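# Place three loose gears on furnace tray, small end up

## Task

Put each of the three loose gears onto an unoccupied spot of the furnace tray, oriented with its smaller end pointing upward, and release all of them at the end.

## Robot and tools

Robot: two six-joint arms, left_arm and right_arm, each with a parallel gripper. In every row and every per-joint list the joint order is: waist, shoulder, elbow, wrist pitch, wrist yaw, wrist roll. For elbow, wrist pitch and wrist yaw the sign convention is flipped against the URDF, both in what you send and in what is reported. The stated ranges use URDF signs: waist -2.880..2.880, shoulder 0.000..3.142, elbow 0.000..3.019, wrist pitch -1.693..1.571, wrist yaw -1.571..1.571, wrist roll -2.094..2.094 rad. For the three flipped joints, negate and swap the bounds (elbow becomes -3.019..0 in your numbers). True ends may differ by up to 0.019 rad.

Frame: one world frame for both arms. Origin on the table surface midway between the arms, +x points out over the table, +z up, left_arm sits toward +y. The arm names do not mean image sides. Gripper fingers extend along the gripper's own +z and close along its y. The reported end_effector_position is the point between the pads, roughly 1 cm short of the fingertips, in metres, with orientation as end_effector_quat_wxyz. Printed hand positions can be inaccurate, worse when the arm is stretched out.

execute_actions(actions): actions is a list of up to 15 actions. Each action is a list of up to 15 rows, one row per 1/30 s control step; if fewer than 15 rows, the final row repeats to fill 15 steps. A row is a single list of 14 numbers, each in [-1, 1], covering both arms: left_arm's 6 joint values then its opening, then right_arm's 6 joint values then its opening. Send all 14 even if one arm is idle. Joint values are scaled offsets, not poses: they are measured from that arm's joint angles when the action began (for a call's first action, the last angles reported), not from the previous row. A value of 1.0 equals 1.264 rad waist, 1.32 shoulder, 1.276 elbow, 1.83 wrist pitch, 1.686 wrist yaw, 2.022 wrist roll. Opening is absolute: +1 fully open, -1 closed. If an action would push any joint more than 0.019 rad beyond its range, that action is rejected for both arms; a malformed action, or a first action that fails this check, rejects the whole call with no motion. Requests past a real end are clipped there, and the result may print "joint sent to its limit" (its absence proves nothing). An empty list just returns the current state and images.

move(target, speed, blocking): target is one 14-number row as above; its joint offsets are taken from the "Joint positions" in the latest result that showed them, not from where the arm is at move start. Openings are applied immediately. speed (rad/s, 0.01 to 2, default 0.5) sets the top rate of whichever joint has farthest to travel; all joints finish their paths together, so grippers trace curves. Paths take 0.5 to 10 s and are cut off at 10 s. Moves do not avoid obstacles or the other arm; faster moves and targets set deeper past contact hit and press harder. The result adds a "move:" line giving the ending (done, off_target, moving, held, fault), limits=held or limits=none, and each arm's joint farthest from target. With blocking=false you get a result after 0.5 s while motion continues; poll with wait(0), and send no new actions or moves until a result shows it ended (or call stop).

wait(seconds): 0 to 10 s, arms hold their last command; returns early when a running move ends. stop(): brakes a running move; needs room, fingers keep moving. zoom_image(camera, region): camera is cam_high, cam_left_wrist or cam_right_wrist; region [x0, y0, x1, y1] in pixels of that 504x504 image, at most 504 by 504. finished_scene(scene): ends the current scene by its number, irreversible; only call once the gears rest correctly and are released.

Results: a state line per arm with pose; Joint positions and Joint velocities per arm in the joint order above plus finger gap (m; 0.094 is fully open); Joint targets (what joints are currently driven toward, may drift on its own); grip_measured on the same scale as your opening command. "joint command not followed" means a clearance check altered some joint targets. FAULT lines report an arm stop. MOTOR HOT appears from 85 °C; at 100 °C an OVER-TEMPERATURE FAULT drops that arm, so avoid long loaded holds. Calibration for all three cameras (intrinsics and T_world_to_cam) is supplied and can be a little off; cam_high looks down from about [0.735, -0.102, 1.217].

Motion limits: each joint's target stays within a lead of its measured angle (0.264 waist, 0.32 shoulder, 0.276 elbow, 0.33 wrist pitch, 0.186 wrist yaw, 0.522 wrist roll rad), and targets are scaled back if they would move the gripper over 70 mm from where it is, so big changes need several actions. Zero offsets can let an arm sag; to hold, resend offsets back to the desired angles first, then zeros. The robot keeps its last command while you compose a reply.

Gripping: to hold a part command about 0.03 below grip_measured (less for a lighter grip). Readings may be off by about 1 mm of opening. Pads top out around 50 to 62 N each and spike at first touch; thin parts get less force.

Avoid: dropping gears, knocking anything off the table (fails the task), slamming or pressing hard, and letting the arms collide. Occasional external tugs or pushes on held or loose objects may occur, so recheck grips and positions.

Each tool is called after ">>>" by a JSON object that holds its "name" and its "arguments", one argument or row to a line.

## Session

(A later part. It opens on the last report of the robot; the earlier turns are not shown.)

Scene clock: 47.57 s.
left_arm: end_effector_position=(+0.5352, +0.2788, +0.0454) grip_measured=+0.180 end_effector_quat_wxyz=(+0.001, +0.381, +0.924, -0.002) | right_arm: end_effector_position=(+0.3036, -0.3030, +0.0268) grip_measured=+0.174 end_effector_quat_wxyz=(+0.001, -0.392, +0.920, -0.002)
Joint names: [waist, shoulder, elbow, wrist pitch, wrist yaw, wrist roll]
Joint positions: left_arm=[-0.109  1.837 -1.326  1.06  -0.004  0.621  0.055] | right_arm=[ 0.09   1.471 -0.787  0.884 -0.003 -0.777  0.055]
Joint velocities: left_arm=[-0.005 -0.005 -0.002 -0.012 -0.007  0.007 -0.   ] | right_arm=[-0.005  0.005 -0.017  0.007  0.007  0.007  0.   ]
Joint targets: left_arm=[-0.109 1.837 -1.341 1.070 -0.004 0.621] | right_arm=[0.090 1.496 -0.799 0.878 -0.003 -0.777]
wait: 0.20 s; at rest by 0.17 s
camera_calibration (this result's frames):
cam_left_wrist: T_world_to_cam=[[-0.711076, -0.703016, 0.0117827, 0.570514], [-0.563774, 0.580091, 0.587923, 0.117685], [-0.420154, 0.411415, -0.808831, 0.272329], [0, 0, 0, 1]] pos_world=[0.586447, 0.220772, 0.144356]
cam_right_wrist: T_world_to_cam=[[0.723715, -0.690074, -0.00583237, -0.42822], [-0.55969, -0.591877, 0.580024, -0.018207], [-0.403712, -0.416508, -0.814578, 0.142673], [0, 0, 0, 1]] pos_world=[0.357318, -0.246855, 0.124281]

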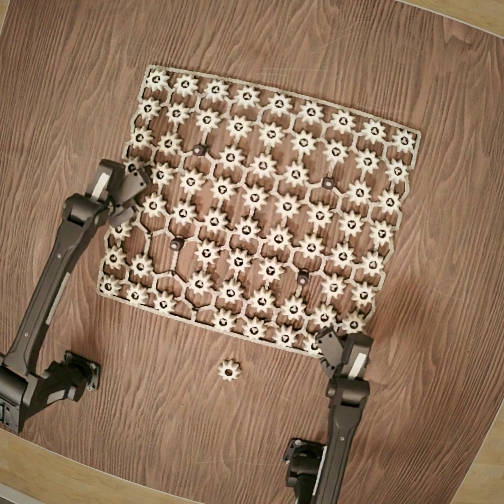

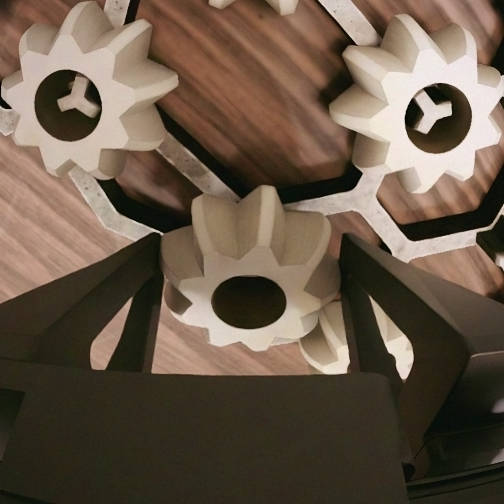

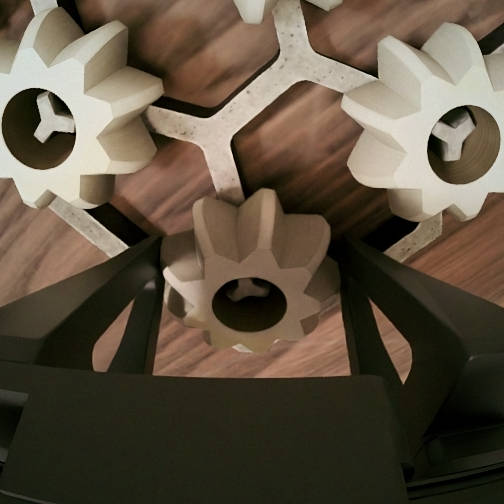

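>>> {"name": "execute_actions", "arguments": {
  "actions": [
    [[0,0.010,-0.008,0,0,0,0.135,0,0.006,-0.009,0,0,0,0.145],[0,0.012,-0.007,-0.003,0,0,0.135,0,0.002,-0.009,0,0,0,0.16],[0,0.013,-0.006,-0.005,0,0,0.135,0,0,-0.009,0,0,0,0.172],[0,0.014,-0.005,-0.006,0,0,0.135,0,0,-0.009,0,0,0,0.184],[0,0.015,-0.004,-0.008,0,0,0.135,0,0,-0.009,0,0,0,0.196],[0,0.016,-0.003,-0.010,0,0,0.135,0,0,-0.009,0,0,0,0.208],[0,0.017,-0.002,-0.012,0,0,0.135,0,0,-0.009,0,0,0,0.22],[0,0.018,-0.001,-0.014,0,0,0.135,0,0,-0.009,0,0,0,0.235],[0,0.019,0.001,-0.017,0,0,0.135,0,0,-0.009,0,0,0,0.25],[0,0.020,0.002,-0.019,0,0,0.135,0,0,-0.009,0,0,0,0.265],[0,0.021,0.004,-0.022,0,0,0.135,0,0,-0.009,0,0,0,0.28],[0,0.022,0.005,-0.024,0,0,0.135,0,0,-0.012,0,0,0,0.30],[0,0.023,0.006,-0.027,0,0,0.135,0,0,-0.016,0,0,0,0.32],[0,0.024,0.008,-0.029,0,0,0.135,0,-0.005,-0.02,0,0,0,0.34],[0,0.025,0.009,-0.032,0,0,0.135,0,-0.01,-0.025,0,0,0,0.36]]
  ]
}}

>>> {"name": "wait", "arguments": {
  "seconds": 0.4
}}

Scene clock: 49.03 s.
left_arm: end_effector_position=(+0.5355, +0.2788, +0.0309) grip_measured=+0.180 end_effector_quat_wxyz=(+0.001, +0.381, +0.924, -0.002) | right_arm: end_effector_position=(+0.3036, -0.3029, +0.0268) grip_measured=+0.349 end_effector_quat_wxyz=(+0.001, -0.392, +0.920, -0.002)
Joint names: [waist, shoulder, elbow, wrist pitch, wrist yaw, wrist roll]
Joint positions: left_arm=[-0.109  1.855 -1.31   1.023 -0.004  0.621  0.055] | right_arm=[ 0.09   1.471 -0.787  0.884 -0.002 -0.777  0.063]
Joint velocities: left_arm=[ 0.005  0.054  0.061 -0.105  0.037  0.081  0.001] | right_arm=[-0.015 -0.005 -0.007  0.007  0.022 -0.022  0.019]
Joint targets: left_arm=[-0.109 1.870 -1.314 1.001 -0.004 0.621] | right_arm=[0.090 1.458 -0.819 0.884 -0.003 -0.777]
camera_calibration (this result's frames):
cam_left_wrist: T_world_to_cam=[[-0.711097, -0.703013, 0.0106601, 0.570922], [-0.56488, 0.580272, 0.586682, 0.126986], [-0.418631, 0.411166, -0.809747, 0.260062], [0, 0, 0, 1]] pos_world=[0.586583, 0.22075, 0.129998]
cam_right_wrist: T_world_to_cam=[[0.723717, -0.690068, -0.00637402, -0.428111], [-0.559677, -0.592321, 0.579584, -0.0182579], [-0.403728, -0.415887, -0.814887, 0.142927], [0, 0, 0, 1]] pos_world=[0.357316, -0.246798, 0.124323]

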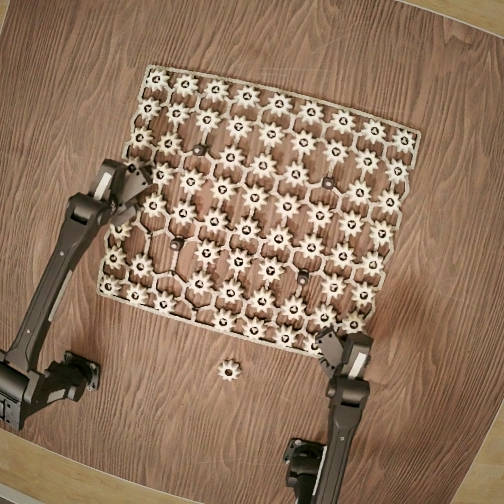

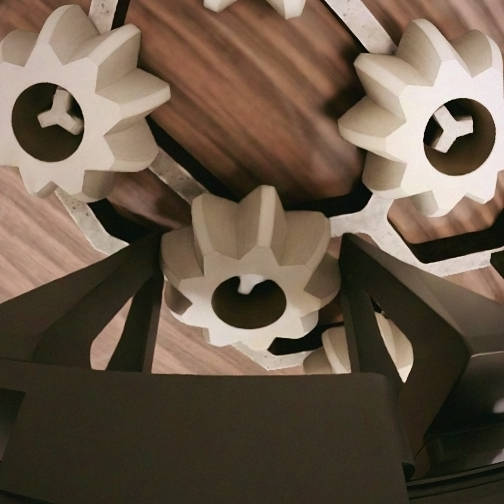

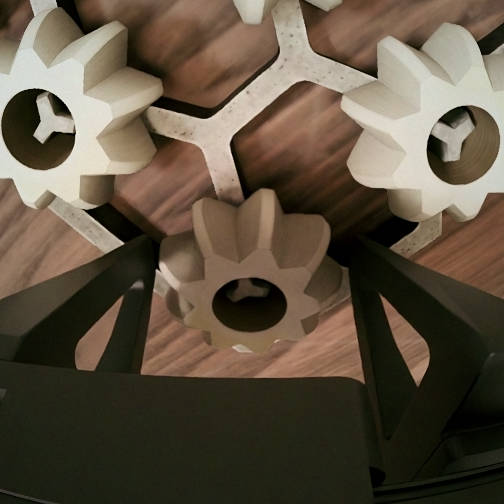

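Scene clock: 49.43 s.
left_arm: end_effector_position=(+0.5356, +0.2788, +0.0270) grip_measured=+0.180 end_effector_quat_wxyz=(+0.002, +0.381, +0.924, -0.002) | right_arm: end_effector_position=(+0.3036, -0.3029, +0.0268) grip_measured=+0.359 end_effector_quat_wxyz=(+0.001, -0.392, +0.920, -0.002)
Joint names: [waist, shoulder, elbow, wrist pitch, wrist yaw, wrist roll]
Joint positions: left_arm=[-0.109  1.861 -1.306  1.014 -0.004  0.621  0.055] | right_arm=[ 0.09   1.471 -0.787  0.884 -0.002 -0.777  0.064]
Joint velocities: left_arm=[-0.005  0.005  0.007  0.007 -0.007 -0.066 -0.   ] | right_arm=[ 0.005 -0.005  0.002  0.012 -0.037 -0.051 -0.   ]
Joint targets: left_arm=[-0.109 1.870 -1.314 1.001 -0.004 0.621] | right_arm=[0.090 1.458 -0.819 0.884 -0.003 -0.777]
wait: 0.40 s; at rest by 0.30 s
camera_calibration (this result's frames):
cam_left_wrist: T_world_to_cam=[[-0.711101, -0.703012, 0.0104356, 0.571032], [-0.5651, 0.580308, 0.586434, 0.129458], [-0.418326, 0.411117, -0.80993, 0.256807], [0, 0, 0, 1]] pos_world=[0.586647, 0.22074, 0.126118]
cam_right_wrist: T_world_to_cam=[[0.723717, -0.690068, -0.00637402, -0.428111], [-0.559677, -0.592321, 0.579584, -0.0182579], [-0.403728, -0.415887, -0.814887, 0.142927], [0, 0, 0, 1]] pos_world=[0.357316, -0.246798, 0.124323]

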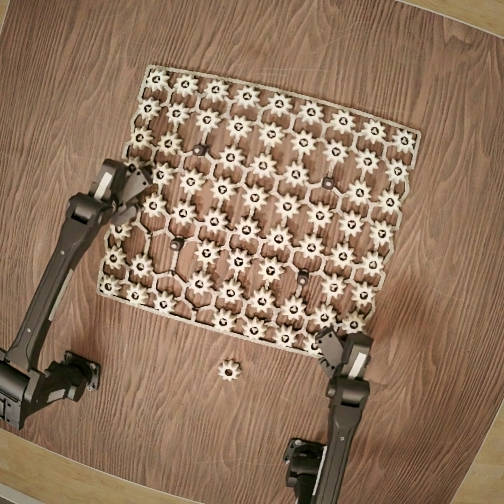

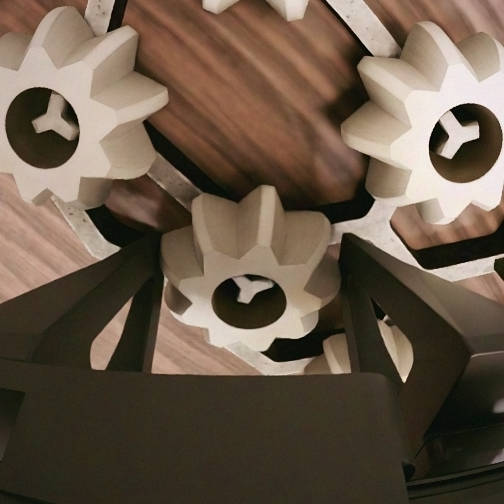

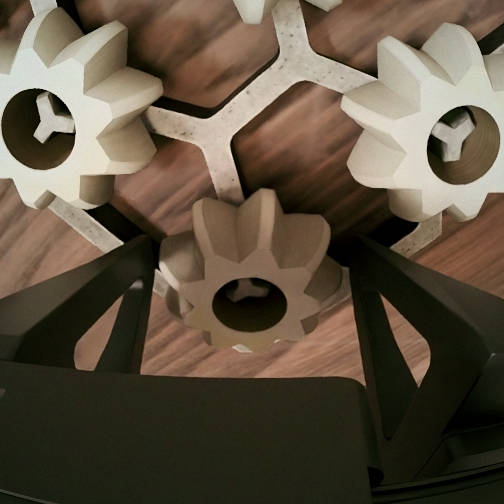

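>>> {"name": "execute_actions", "arguments": {
  "actions": [
    [[0,0.004,-0.008,0,0,0,0.15,0,-0.016,-0.035,0.003,0,0,0.36],[0,0.002,-0.008,0,0,0,0.165,0,-0.022,-0.044,0.007,0,0,0.36],[0,0,-0.008,0,0,0,0.177,0,-0.027,-0.049,0.012,0,0,0.36],[0,0,-0.008,0,0,0,0.189,0,-0.032,-0.054,0.019,0,0,0.36],[0,0,-0.008,0,0,0,0.201,0,-0.037,-0.059,0.026,0,0,0.36],[0,0,-0.008,0,0,0,0.213,0,-0.043,-0.064,0.034,0,0,0.36],[0,0,-0.008,0,0,0,0.225,0,-0.048,-0.070,0.042,0,0,0.36],[0,0,-0.008,0,0,0,0.24,0,-0.054,-0.075,0.050,0,0,0.36],[0,0,-0.008,0,0,0,0.255,0,-0.059,-0.081,0.058,0,0,0.36],[0,0,-0.008,0,0,0,0.27,0,-0.065,-0.086,0.066,0,0,0.36],[0,0,-0.008,0,0,0,0.285,0,-0.070,-0.092,0.074,0,0,0.36],[0,0,-0.012,0,0,0,0.30,0,-0.076,-0.097,0.082,0,0,0.36],[0,0,-0.016,0,0,0,0.32,0,-0.081,-0.103,0.090,0,0,0.36],[0,-0.005,-0.02,0,0,0,0.34,0,-0.087,-0.108,0.098,0,0,0.36],[0,-0.01,-0.025,0,0,0,0.36,0,-0.092,-0.113,0.105,0,0,0.36]]
  ]
}}

>>> {"name": "wait", "arguments": {
  "seconds": 0.3
}}

Scene clock: 56.43 s.
left_arm: end_effector_position=(+0.5356, +0.2788, +0.0270) grip_measured=+0.348 end_effector_quat_wxyz=(+0.002, +0.381, +0.924, -0.002) | right_arm: end_effector_position=(+0.3136, -0.3026, +0.0842) grip_measured=+0.359 end_effector_quat_wxyz=(+0.012, -0.392, +0.920, -0.006)
Joint names: [waist, shoulder, elbow, wrist pitch, wrist yaw, wrist roll]
Joint positions: left_arm=[-0.109  1.861 -1.306  1.014 -0.004  0.621  0.063] | right_arm=[ 0.09   1.383 -0.876  1.037 -0.002 -0.777  0.064]
Joint velocities: left_arm=[-0.015 -0.005  0.002  0.002  0.066 -0.081  0.018] | right_arm=[-0.015 -0.249 -0.203  0.398  0.081 -0.037 -0.   ]
Joint targets: left_arm=[-0.109 1.847 -1.338 1.014 -0.004 0.621] | right_arm=[0.090 1.350 -0.931 1.076 -0.002 -0.777]
camera_calibration (this result's frames):
cam_left_wrist: T_world_to_cam=[[-0.711101, -0.703012, 0.0104356, 0.571032], [-0.5651, 0.580308, 0.586434, 0.129458], [-0.418326, 0.411117, -0.80993, 0.256807], [0, 0, 0, 1]] pos_world=[0.586647, 0.22074, 0.126118]
cam_right_wrist: T_world_to_cam=[[0.723662, -0.690069, 0.0108194, -0.436227], [-0.573648, -0.59271, 0.565352, -0.0402916], [-0.383719, -0.41533, -0.824779, 0.188577], [0, 0, 0, 1]] pos_world=[0.364928, -0.246586, 0.183033]

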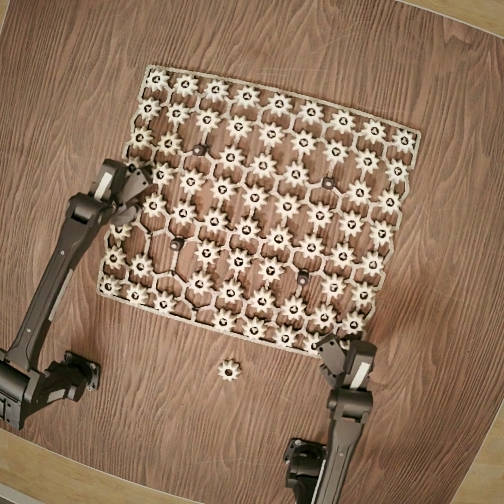

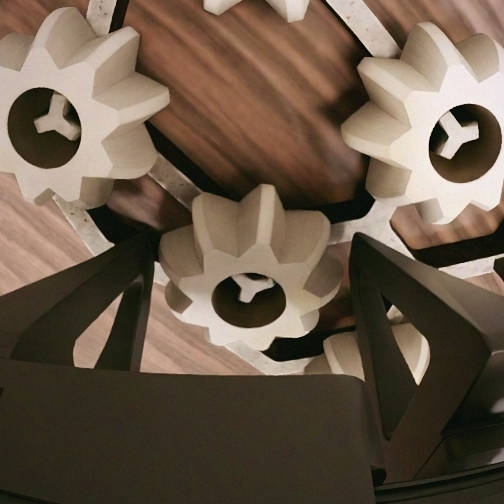

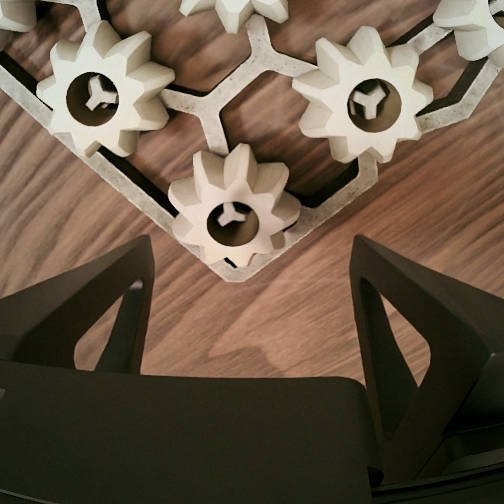

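Scene clock: 56.73 s.
left_arm: end_effector_position=(+0.5356, +0.2788, +0.0270) grip_measured=+0.358 end_effector_quat_wxyz=(+0.002, +0.381, +0.924, -0.002) | right_arm: end_effector_position=(+0.3141, -0.3026, +0.0966) grip_measured=+0.359 end_effector_quat_wxyz=(+0.017, -0.391, +0.920, -0.008)
Joint names: [waist, shoulder, elbow, wrist pitch, wrist yaw, wrist roll]
Joint positions: left_arm=[-0.109  1.861 -1.306  1.014 -0.004  0.621  0.064] | right_arm=[ 0.09   1.361 -0.892  1.065 -0.002 -0.777  0.064]
Joint velocities: left_arm=[-0.015 -0.005  0.007 -0.032  0.007 -0.007  0.   ] | right_arm=[-0.005  0.015  0.002 -0.002  0.007 -0.007 -0.   ]
Joint targets: left_arm=[-0.109 1.847 -1.338 1.014 -0.004 0.621] | right_arm=[0.090 1.350 -0.931 1.076 -0.002 -0.777]
wait: 0.30 s; no rest
camera_calibration (this result's frames):
cam_left_wrist: T_world_to_cam=[[-0.711101, -0.703012, 0.0104356, 0.571032], [-0.5651, 0.580308, 0.586434, 0.129458], [-0.418326, 0.411117, -0.80993, 0.256807], [0, 0, 0, 1]] pos_world=[0.586647, 0.22074, 0.126118]
cam_right_wrist: T_world_to_cam=[[0.723534, -0.690073, 0.0172659, -0.437305], [-0.578798, -0.592853, 0.559927, -0.0448891], [-0.376154, -0.41512, -0.828362, 0.197022], [0, 0, 0, 1]] pos_world=[0.364534, -0.246597, 0.19589]

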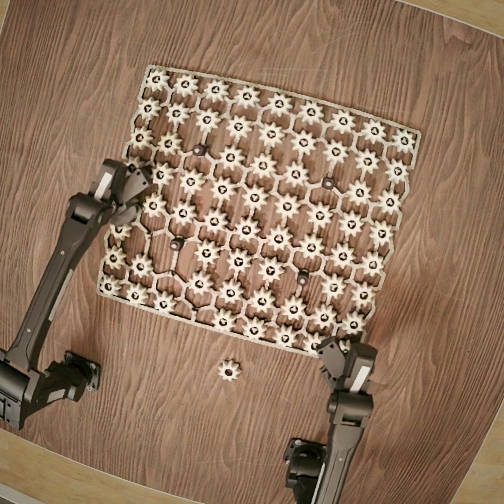

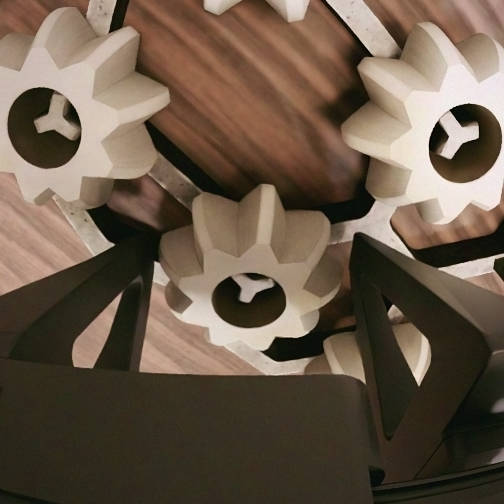

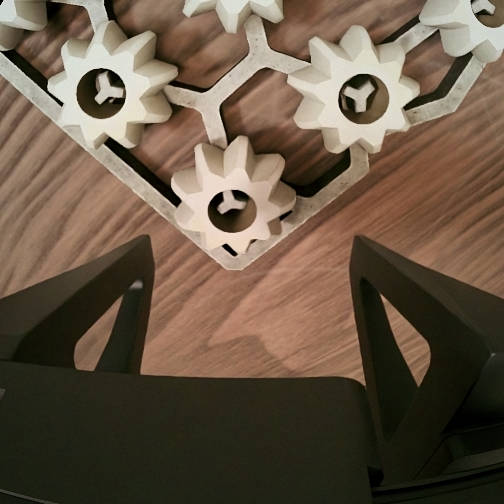

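>>> {"name": "execute_actions", "arguments": {
  "actions": [
    [[0,-0.014,-0.033,0.003,0,0,0.36,-0.01,-0.008,-0.031,0,0,0,0.36],[0,-0.020,-0.042,0.007,0,0,0.36,-0.025,-0.008,-0.031,0,0,0,0.36],[0,-0.025,-0.048,0.012,0,0,0.36,-0.045,-0.008,-0.031,0,0,0,0.36],[0,-0.029,-0.053,0.018,0,0,0.36,-0.065,-0.008,-0.031,0,0,0,0.36],[0,-0.034,-0.058,0.025,0,0,0.36,-0.085,-0.008,-0.031,0,0,0,0.36],[0,-0.039,-0.064,0.032,0,0,0.36,-0.105,-0.008,-0.031,0,0,0,0.36],[0,-0.043,-0.069,0.039,0,0,0.36,-0.125,-0.008,-0.031,0,0,0,0.36],[0,-0.048,-0.075,0.046,0,0,0.36,-0.145,-0.008,-0.031,0,0,0,0.36],[0,-0.053,-0.080,0.054,0,0,0.36,-0.165,-0.008,-0.031,0,0,0,0.36],[0,-0.058,-0.086,0.061,0,0,0.36,-0.185,-0.008,-0.031,0,0,0,0.36],[0,-0.062,-0.092,0.068,0,0,0.36,-0.20,-0.008,-0.031,0,0,0,0.36],[0,-0.067,-0.097,0.075,0,0,0.36,-0.215,-0.008,-0.031,0,0,0,0.36],[0,-0.072,-0.103,0.083,0,0,0.36,-0.225,-0.008,-0.031,0,0,0,0.36],[0,-0.077,-0.108,0.090,0,0,0.36,-0.235,-0.008,-0.031,0,0,0,0.36],[0,-0.081,-0.114,0.097,0,0,0.36,-0.24,-0.008,-0.031,0,0,0,0.36]]
  ]
}}

>>> {"name": "wait", "arguments": {
  "seconds": 0.3
}}

Scene clock: 58.33 s.
left_arm: end_effector_position=(+0.5391, +0.2782, +0.0823) grip_measured=+0.358 end_effector_quat_wxyz=(-0.001, +0.381, +0.924, -0.002) | right_arm: end_effector_position=(+0.3014, -0.4069, +0.0966) grip_measured=+0.359 end_effector_quat_wxyz=(+0.015, -0.253, +0.967, -0.010)
Joint names: [waist, shoulder, elbow, wrist pitch, wrist yaw, wrist roll]
Joint positions: left_arm=[-0.109  1.804 -1.386  1.155 -0.004  0.621  0.064] | right_arm=[-0.204  1.361 -0.892  1.065 -0.002 -0.777  0.064]
Joint velocities: left_arm=[-0.015 -0.259 -0.232  0.383 -0.037  0.037 -0.   ] | right_arm=[-0.396 -0.015  0.012 -0.002  0.037  0.037 -0.001]
Joint targets: left_arm=[-0.109 1.754 -1.452 1.192 -0.004 0.621] | right_arm=[-0.214 1.351 -0.931 1.065 -0.002 -0.777]
camera_calibration (this result's frames):
cam_left_wrist: T_world_to_cam=[[-0.711043, -0.703022, 0.0133542, 0.572236], [-0.562222, 0.579838, 0.589656, 0.0975973], [-0.422284, 0.411763, -0.807544, 0.30504], [0, 0, 0, 1]] pos_world=[0.59057, 0.2201, 0.181143]
cam_right_wrist: T_world_to_cam=[[0.492747, -0.870001, 0.0172659, -0.503737], [-0.725656, -0.399881, 0.559927, 0.00869157], [-0.480233, -0.288431, -0.828362, 0.231854], [0, 0, 0, 1]] pos_world=[0.365866, -0.367902, 0.19589]

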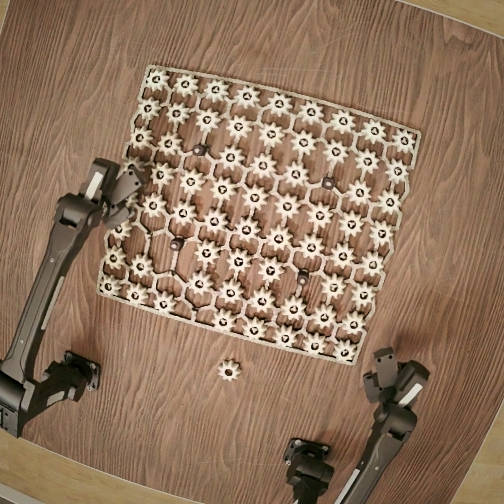

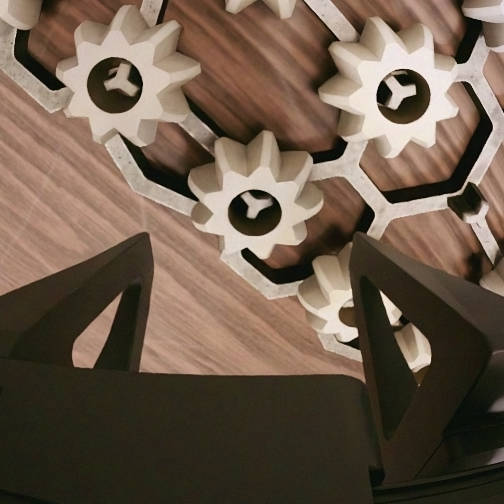

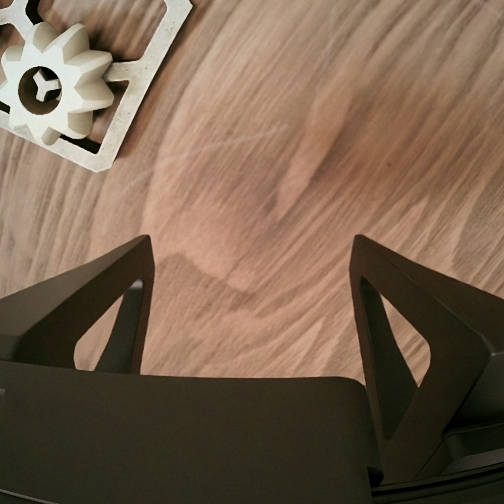

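Scene clock: 58.63 s.
left_arm: end_effector_position=(+0.5442, +0.2774, +0.1112) grip_measured=+0.358 end_effector_quat_wxyz=(+0.019, +0.381, +0.924, +0.002) | right_arm: end_effector_position=(+0.2997, -0.4127, +0.0966) grip_measured=+0.359 end_effector_quat_wxyz=(+0.015, -0.245, +0.969, -0.010)
Joint names: [waist, shoulder, elbow, wrist pitch, wrist yaw, wrist roll]
Joint positions: left_arm=[-0.109  1.765 -1.412  1.18  -0.004  0.621  0.064] | right_arm=[-0.221  1.361 -0.892  1.065 -0.002 -0.777  0.064]
Joint velocities: left_arm=[-0.015 -0.005 -0.002  0.027 -0.007 -0.095 -0.001] | right_arm=[ 0.005 -0.005 -0.007 -0.002  0.037  0.022 -0.001]
Joint targets: left_arm=[-0.109 1.754 -1.452 1.192 -0.004 0.621] | right_arm=[-0.214 1.351 -0.931 1.065 -0.002 -0.777]
wait: 0.30 s; no rest
camera_calibration (this result's frames):
cam_left_wrist: T_world_to_cam=[[-0.711105, -0.703012, -0.0102223, 0.577556], [-0.585013, 0.583558, 0.563223, 0.0982413], [-0.389987, 0.406491, -0.826242, 0.316834], [0, 0, 0, 1]] pos_world=[0.591736, 0.219909, 0.212354]
cam_right_wrist: T_world_to_cam=[[0.478075, -0.878149, 0.0172659, -0.506934], [-0.732266, -0.387645, 0.559927, 0.01221], [-0.485006, -0.280331, -0.828362, 0.234166], [0, 0, 0, 1]] pos_world=[0.364866, -0.374787, 0.19589]

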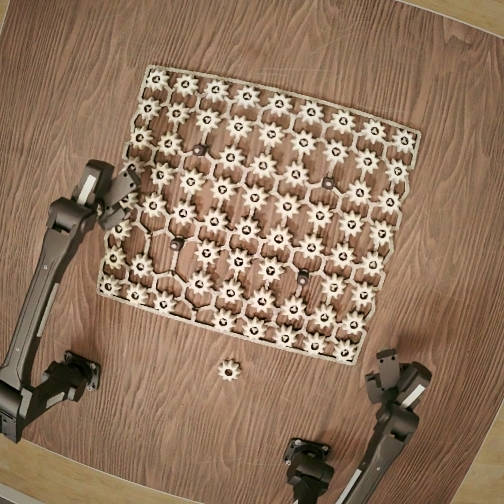

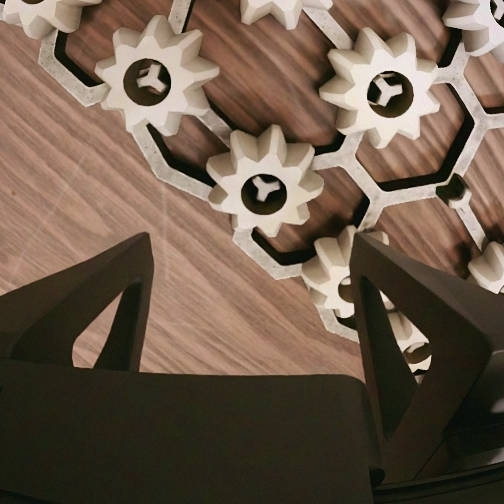

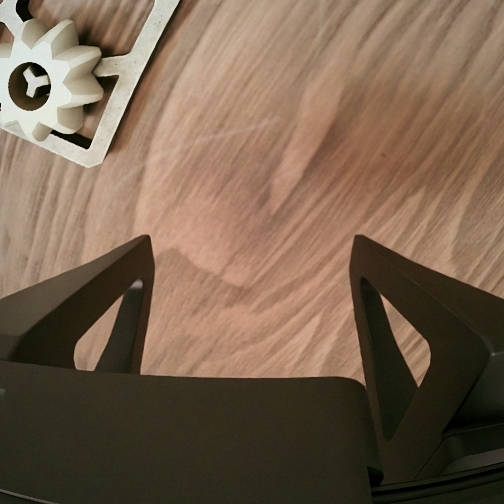

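>>> {"name": "execute_actions", "arguments": {
  "actions": []
}}

Scene clock: 60.03 s.
left_arm: end_effector_position=(+0.5439, +0.2774, +0.1112) grip_measured=+0.358 end_effector_quat_wxyz=(+0.018, +0.381, +0.924, +0.002) | right_arm: end_effector_position=(+0.2997, -0.4127, +0.0966) grip_measured=+0.359 end_effector_quat_wxyz=(+0.015, -0.245, +0.969, -0.010)
Joint names: [waist, shoulder, elbow, wrist pitch, wrist yaw, wrist roll]
Joint positions: left_arm=[-0.109  1.765 -1.412  1.181 -0.004  0.621  0.064] | right_arm=[-0.221  1.361 -0.892  1.065 -0.002 -0.777  0.064]
Joint velocities: left_arm=[-0.015 -0.005  0.002 -0.007 -0.051 -0.007 -0.   ] | right_arm=[-0.015  0.005  0.002  0.007  0.007 -0.066 -0.   ]
Joint targets: left_arm=[-0.109 1.754 -1.452 1.192 -0.004 0.621] | right_arm=[-0.214 1.351 -0.931 1.065 -0.002 -0.777]
camera_calibration (this result's frames):
cam_left_wrist: T_world_to_cam=[[-0.711116, -0.70301, -0.00954874, 0.577321], [-0.584376, 0.583454, 0.563991, 0.0976554], [-0.39092, 0.406643, -0.825726, 0.317107], [0, 0, 0, 1]] pos_world=[0.591573, 0.219936, 0.212279]
cam_right_wrist: T_world_to_cam=[[0.478075, -0.878149, 0.0172659, -0.506934], [-0.732266, -0.387645, 0.559927, 0.01221], [-0.485006, -0.280331, -0.828362, 0.234166], [0, 0, 0, 1]] pos_world=[0.364866, -0.374787, 0.19589]

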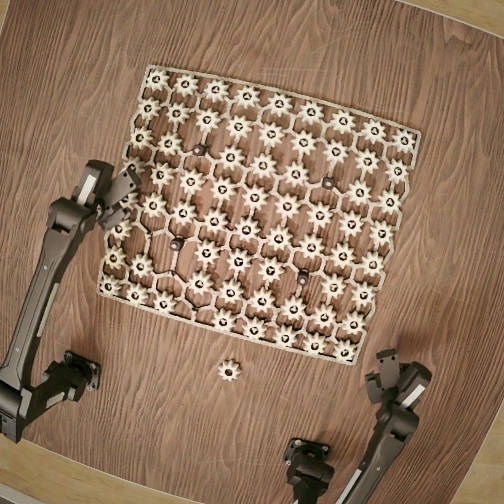

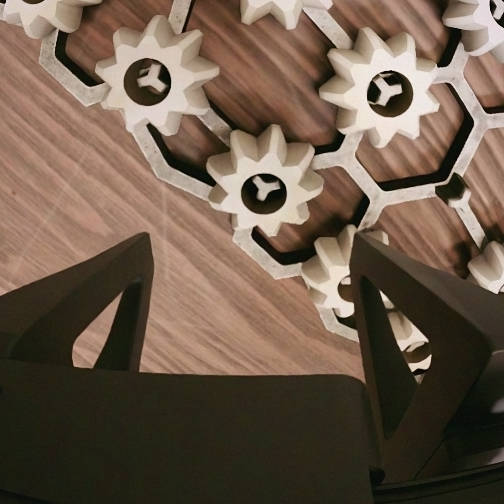

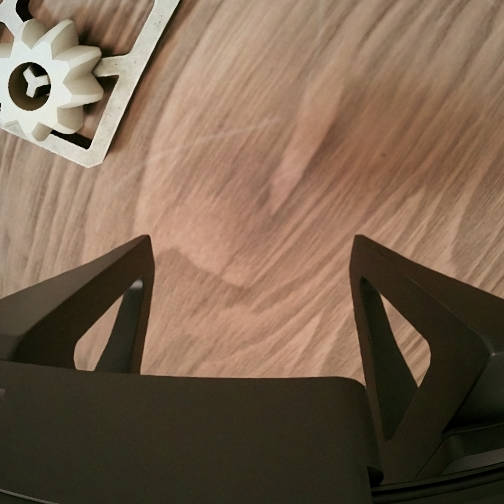

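>>> {"name": "zoom_image", "arguments": {
  "camera": "cam_high",
  "region": [199, 340, 259, 400]
}}

Region (199, 340, 259, 400) of cam_high's 504x504 image, scaled by 8.400, with more detail than that image has.

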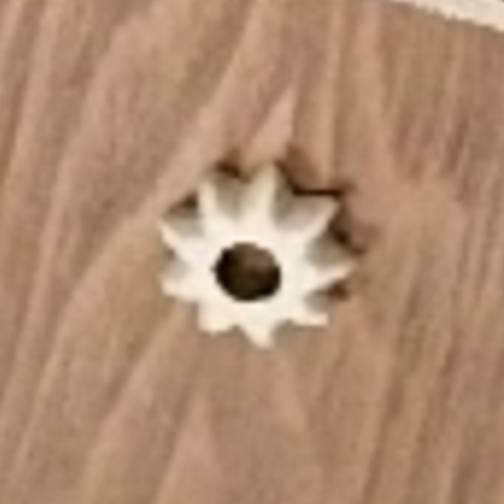

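>>> {"name": "move", "arguments": {
  "target": [-0.833,-0.165,0.158,0.008,0.002,-0.312,0.5, 0,-0.008,-0.031,0,0,0,0.36],
  "speed": 0.7
}}

Scene clock: 65.70 s.
left_arm: end_effector_position=(+0.1743, -0.0638, +0.1286) grip_measured=+0.498 end_effector_quat_wxyz=(+0.009, +0.577, +0.816, -0.008) | right_arm: end_effector_position=(+0.2997, -0.4127, +0.0966) grip_measured=+0.359 end_effector_quat_wxyz=(+0.015, -0.245, +0.969, -0.010)
Joint names: [waist, shoulder, elbow, wrist pitch, wrist yaw, wrist roll]
Joint positions: left_arm=[-1.174  1.573 -1.213  1.186 -0.003  0.004  0.07 ] | right_arm=[-0.221  1.361 -0.892  1.065 -0.002 -0.777  0.064]
Joint velocities: left_arm=[-0.005  0.005  0.007  0.007 -0.022 -0.037 -0.001] | right_arm=[-0.005  0.015 -0.007  0.002  0.022 -0.007 -0.001]
Joint targets: left_arm=[-1.162 1.547 -1.210 1.196 -0.001 -0.010] | right_arm=[-0.221 1.351 -0.931 1.065 -0.002 -0.777]
move: off_target (left_arm, right_arm); limits=none; left_arm: farthest joint: the shoulder, 0.026 radians from its target (0.218 radians at the start); right_arm: farthest joint: the elbow, 0.040 radians from its target (0.040 radians at the start)
camera_calibration (this result's frames):
cam_left_wrist: T_world_to_cam=[[-0.945713, -0.324824, 0.0108207, 0.1372], [-0.260962, 0.778785, 0.570432, 0.0262492], [-0.193717, 0.536641, -0.821274, 0.299116], [0, 0, 0, 1]] pos_world=[0.194545, -0.136395, 0.229198]
cam_right_wrist: T_world_to_cam=[[0.478075, -0.878149, 0.0172659, -0.506934], [-0.732266, -0.387645, 0.559927, 0.01221], [-0.485006, -0.280331, -0.828362, 0.234166], [0, 0, 0, 1]] pos_world=[0.364866, -0.374787, 0.19589]

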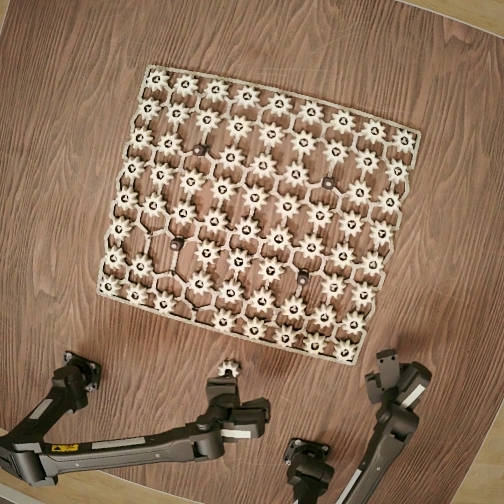

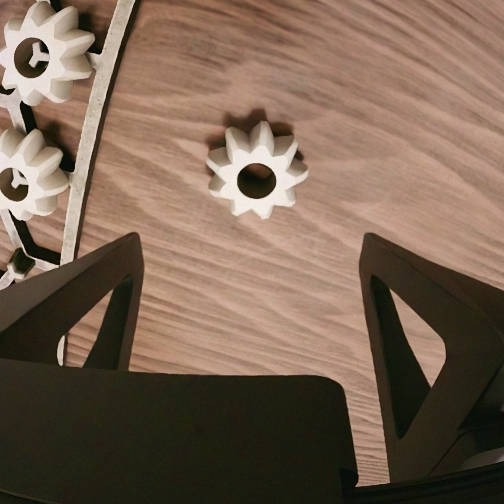

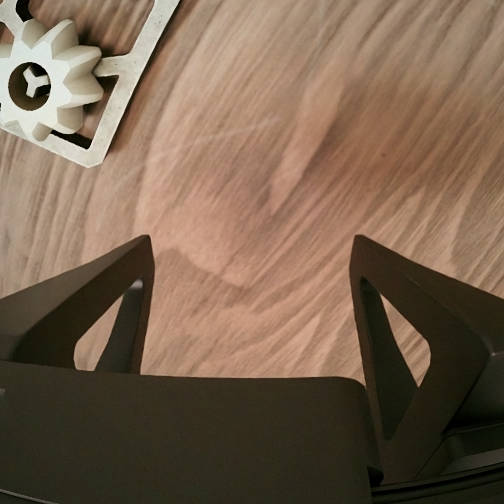

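>>> {"name": "zoom_image", "arguments": {
  "camera": "cam_left_wrist",
  "region": [187, 100, 327, 240]
}}

Region (187, 100, 327, 240) of cam_left_wrist's 504x504 image, scaled by 3.600, with more detail than that image has.

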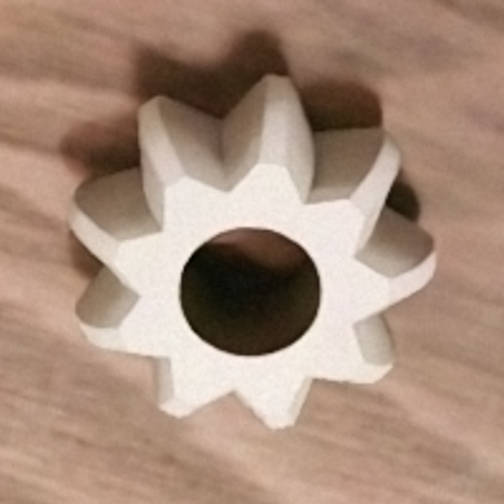

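>>> {"name": "move", "arguments": {
  "target": [-0.016,0.064,0.116,-0.116,0.002,-0.029,0.5, 0,-0.008,-0.031,0,0,0,0.36],
  "speed": 0.25
}}

Scene clock: 69.60 s.
left_arm: end_effector_position=(+0.1661, -0.0495, +0.0497) grip_measured=+0.498 end_effector_quat_wxyz=(+0.003, +0.562, +0.827, -0.003) | right_arm: end_effector_position=(+0.2997, -0.4127, +0.0966) grip_measured=+0.359 end_effector_quat_wxyz=(+0.015, -0.245, +0.969, -0.010)
Joint names: [waist, shoulder, elbow, wrist pitch, wrist yaw, wrist roll]
Joint positions: left_arm=[-1.181  1.639 -1.063  0.987 -0.002 -0.04   0.07 ] | right_arm=[-0.221  1.361 -0.892  1.065 -0.002 -0.777  0.064]
Joint velocities: left_arm=[-0.015 -0.005 -0.002  0.002  0.007  0.022  0.   ] | right_arm=[-0.005  0.005 -0.012  0.007 -0.066 -0.051 -0.001]
Joint targets: left_arm=[-1.194 1.658 -1.065 0.974 0.000 -0.054] | right_arm=[-0.221 1.351 -0.931 1.065 -0.002 -0.777]
move: off_target (right_arm); limits=none; left_arm: farthest joint: the shoulder, 0.018 radians from its target (0.084 radians at the start); right_arm: farthest joint: the elbow, 0.040 radians from its target (0.040 radians at the start)
camera_calibration (this result's frames):
cam_left_wrist: T_world_to_cam=[[-0.933124, -0.359409, 0.0102251, 0.131092], [-0.286211, 0.759695, 0.583907, 0.0605467], [-0.217629, 0.541931, -0.811756, 0.228791], [0, 0, 0, 1]] pos_world=[0.189446, -0.122871, 0.149029]
cam_right_wrist: T_world_to_cam=[[0.478075, -0.878149, 0.0172659, -0.506934], [-0.732266, -0.387645, 0.559927, 0.01221], [-0.485006, -0.280331, -0.828362, 0.234166], [0, 0, 0, 1]] pos_world=[0.364866, -0.374787, 0.19589]

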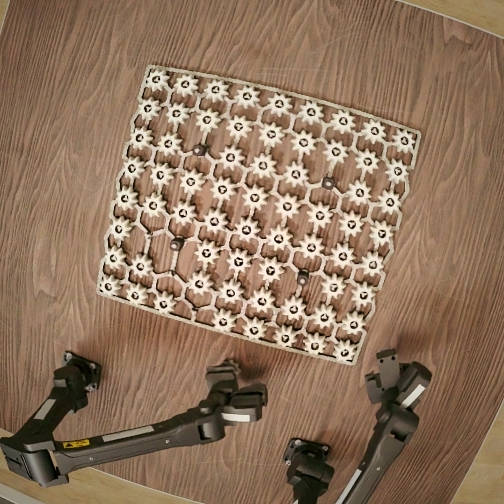

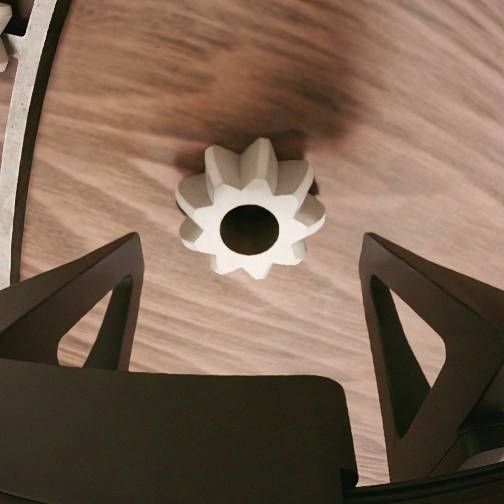

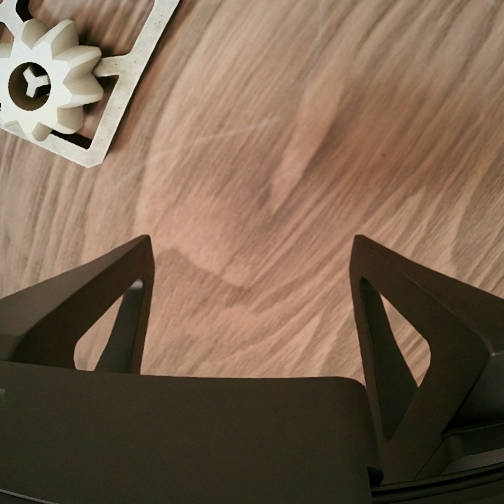

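>>> {"name": "move", "arguments": {
  "target": [-0.008,0.060,0.028,-0.061,0.002,-0.005,0.5, 0,-0.008,-0.031,0,0,0,0.36],
  "speed": 0.12
}}

Scene clock: 71.70 s.
left_arm: end_effector_position=(+0.1670, -0.0515, +0.0152) grip_measured=+0.498 end_effector_quat_wxyz=(+0.005, +0.562, +0.827, -0.004) | right_arm: end_effector_position=(+0.2997, -0.4127, +0.0966) grip_measured=+0.359 end_effector_quat_wxyz=(+0.015, -0.245, +0.969, -0.010)
Joint names: [waist, shoulder, elbow, wrist pitch, wrist yaw, wrist roll]
Joint positions: left_arm=[-1.181  1.697 -1.028  0.889 -0.001 -0.041  0.07 ] | right_arm=[-0.221  1.361 -0.892  1.065 -0.002 -0.777  0.064]
Joint velocities: left_arm=[-0.005 -0.015  0.017 -0.012  0.022 -0.007  0.001] | right_arm=[ 0.005  0.005 -0.002  0.002  0.051 -0.037  0.002]
Joint targets: left_arm=[-1.191 1.718 -1.027 0.875 0.002 -0.050] | right_arm=[-0.221 1.351 -0.931 1.065 -0.002 -0.777]
move: off_target (left_arm, right_arm); limits=none; left_arm: farthest joint: the shoulder, 0.022 radians from its target (0.079 radians at the start); right_arm: farthest joint: the elbow, 0.040 radians from its target (0.040 radians at the start)
camera_calibration (this result's frames):
cam_left_wrist: T_world_to_cam=[[-0.932874, -0.360083, 0.00926874, 0.131513], [-0.288524, 0.762394, 0.579232, 0.0830134], [-0.215638, 0.537676, -0.81511, 0.201545], [0, 0, 0, 1]] pos_world=[0.190097, -0.124299, 0.114978]
cam_right_wrist: T_world_to_cam=[[0.478075, -0.878149, 0.0172659, -0.506934], [-0.732266, -0.387645, 0.559927, 0.01221], [-0.485006, -0.280331, -0.828362, 0.234166], [0, 0, 0, 1]] pos_world=[0.364866, -0.374787, 0.19589]

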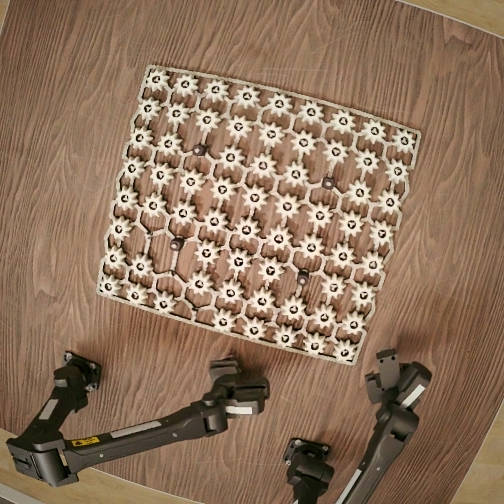

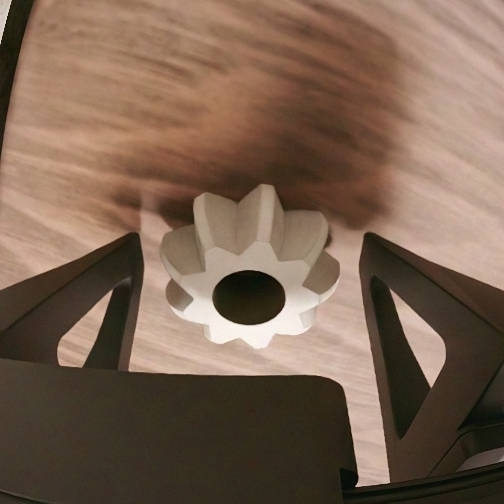

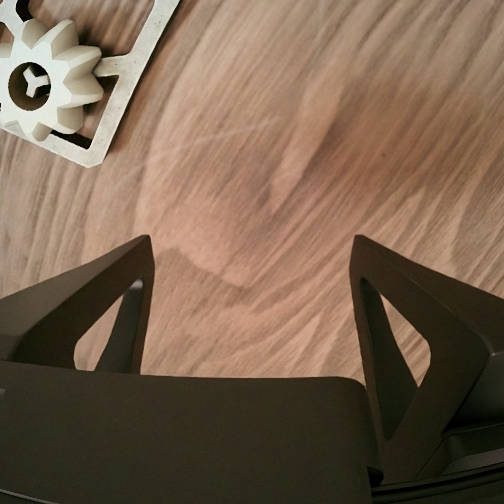

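>>> {"name": "execute_actions", "arguments": {
  "actions": [
    [[-0.008,0.017,0.001,-0.008,0.002,-0.004,0.5, 0,-0.008,-0.031,0,0,0,0.36],[-0.008,0.018,0.001,-0.008,0.002,-0.004,0.5, 0,-0.008,-0.031,0,0,0,0.36],[-0.008,0.019,0.001,-0.008,0.002,-0.004,0.5, 0,-0.008,-0.031,0,0,0,0.36],[-0.008,0.020,0.001,-0.008,0.002,-0.004,0.5, 0,-0.008,-0.031,0,0,0,0.36],[-0.008,0.021,0.001,-0.008,0.002,-0.004,0.5, 0,-0.008,-0.031,0,0,0,0.36],[-0.008,0.022,0.001,-0.008,0.002,-0.004,0.5, 0,-0.008,-0.031,0,0,0,0.36]]
  ]
}}

Scene clock: 73.03 s.
left_arm: end_effector_position=(+0.1671, -0.0513, +0.0133) grip_measured=+0.498 end_effector_quat_wxyz=(+0.004, +0.562, +0.827, -0.003) | right_arm: end_effector_position=(+0.2997, -0.4127, +0.0966) grip_measured=+0.359 end_effector_quat_wxyz=(+0.015, -0.245, +0.969, -0.010)
Joint names: [waist, shoulder, elbow, wrist pitch, wrist yaw, wrist roll]
Joint positions: left_arm=[-1.181  1.701 -1.028  0.888  0.001 -0.041  0.07 ] | right_arm=[-0.221  1.361 -0.892  1.065 -0.002 -0.777  0.064]
Joint velocities: left_arm=[-0.005 -0.005 -0.002  0.007  0.022  0.037  0.   ] | right_arm=[-0.005 -0.005  0.002  0.012  0.066  0.037  0.   ]
Joint targets: left_arm=[-1.191 1.726 -1.027 0.874 0.003 -0.049] | right_arm=[-0.221 1.351 -0.931 1.065 -0.002 -0.777]
camera_calibration (this result's frames):
cam_left_wrist: T_world_to_cam=[[-0.93287, -0.360124, 0.00802818, 0.131746], [-0.288576, 0.760499, 0.581692, 0.0838736], [-0.215587, 0.540326, -0.813369, 0.200007], [0, 0, 0, 1]] pos_world=[0.190225, -0.12441, 0.112834]
cam_right_wrist: T_world_to_cam=[[0.478075, -0.878149, 0.0172659, -0.506934], [-0.732266, -0.387645, 0.559927, 0.01221], [-0.485006, -0.280331, -0.828362, 0.234166], [0, 0, 0, 1]] pos_world=[0.364866, -0.374787, 0.19589]

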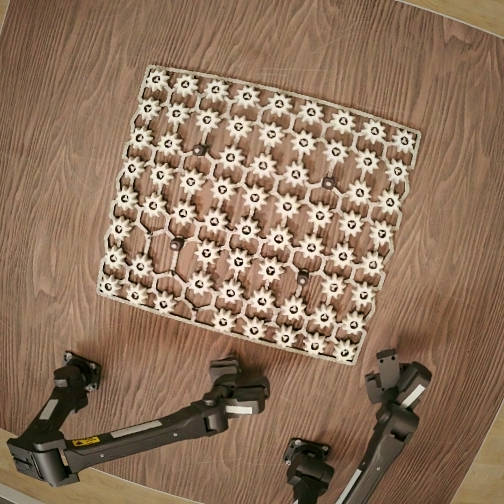

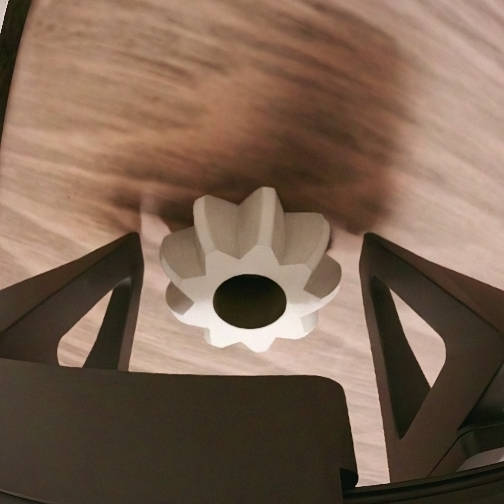

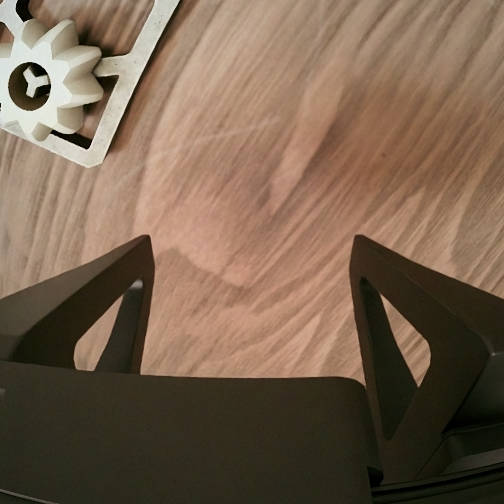

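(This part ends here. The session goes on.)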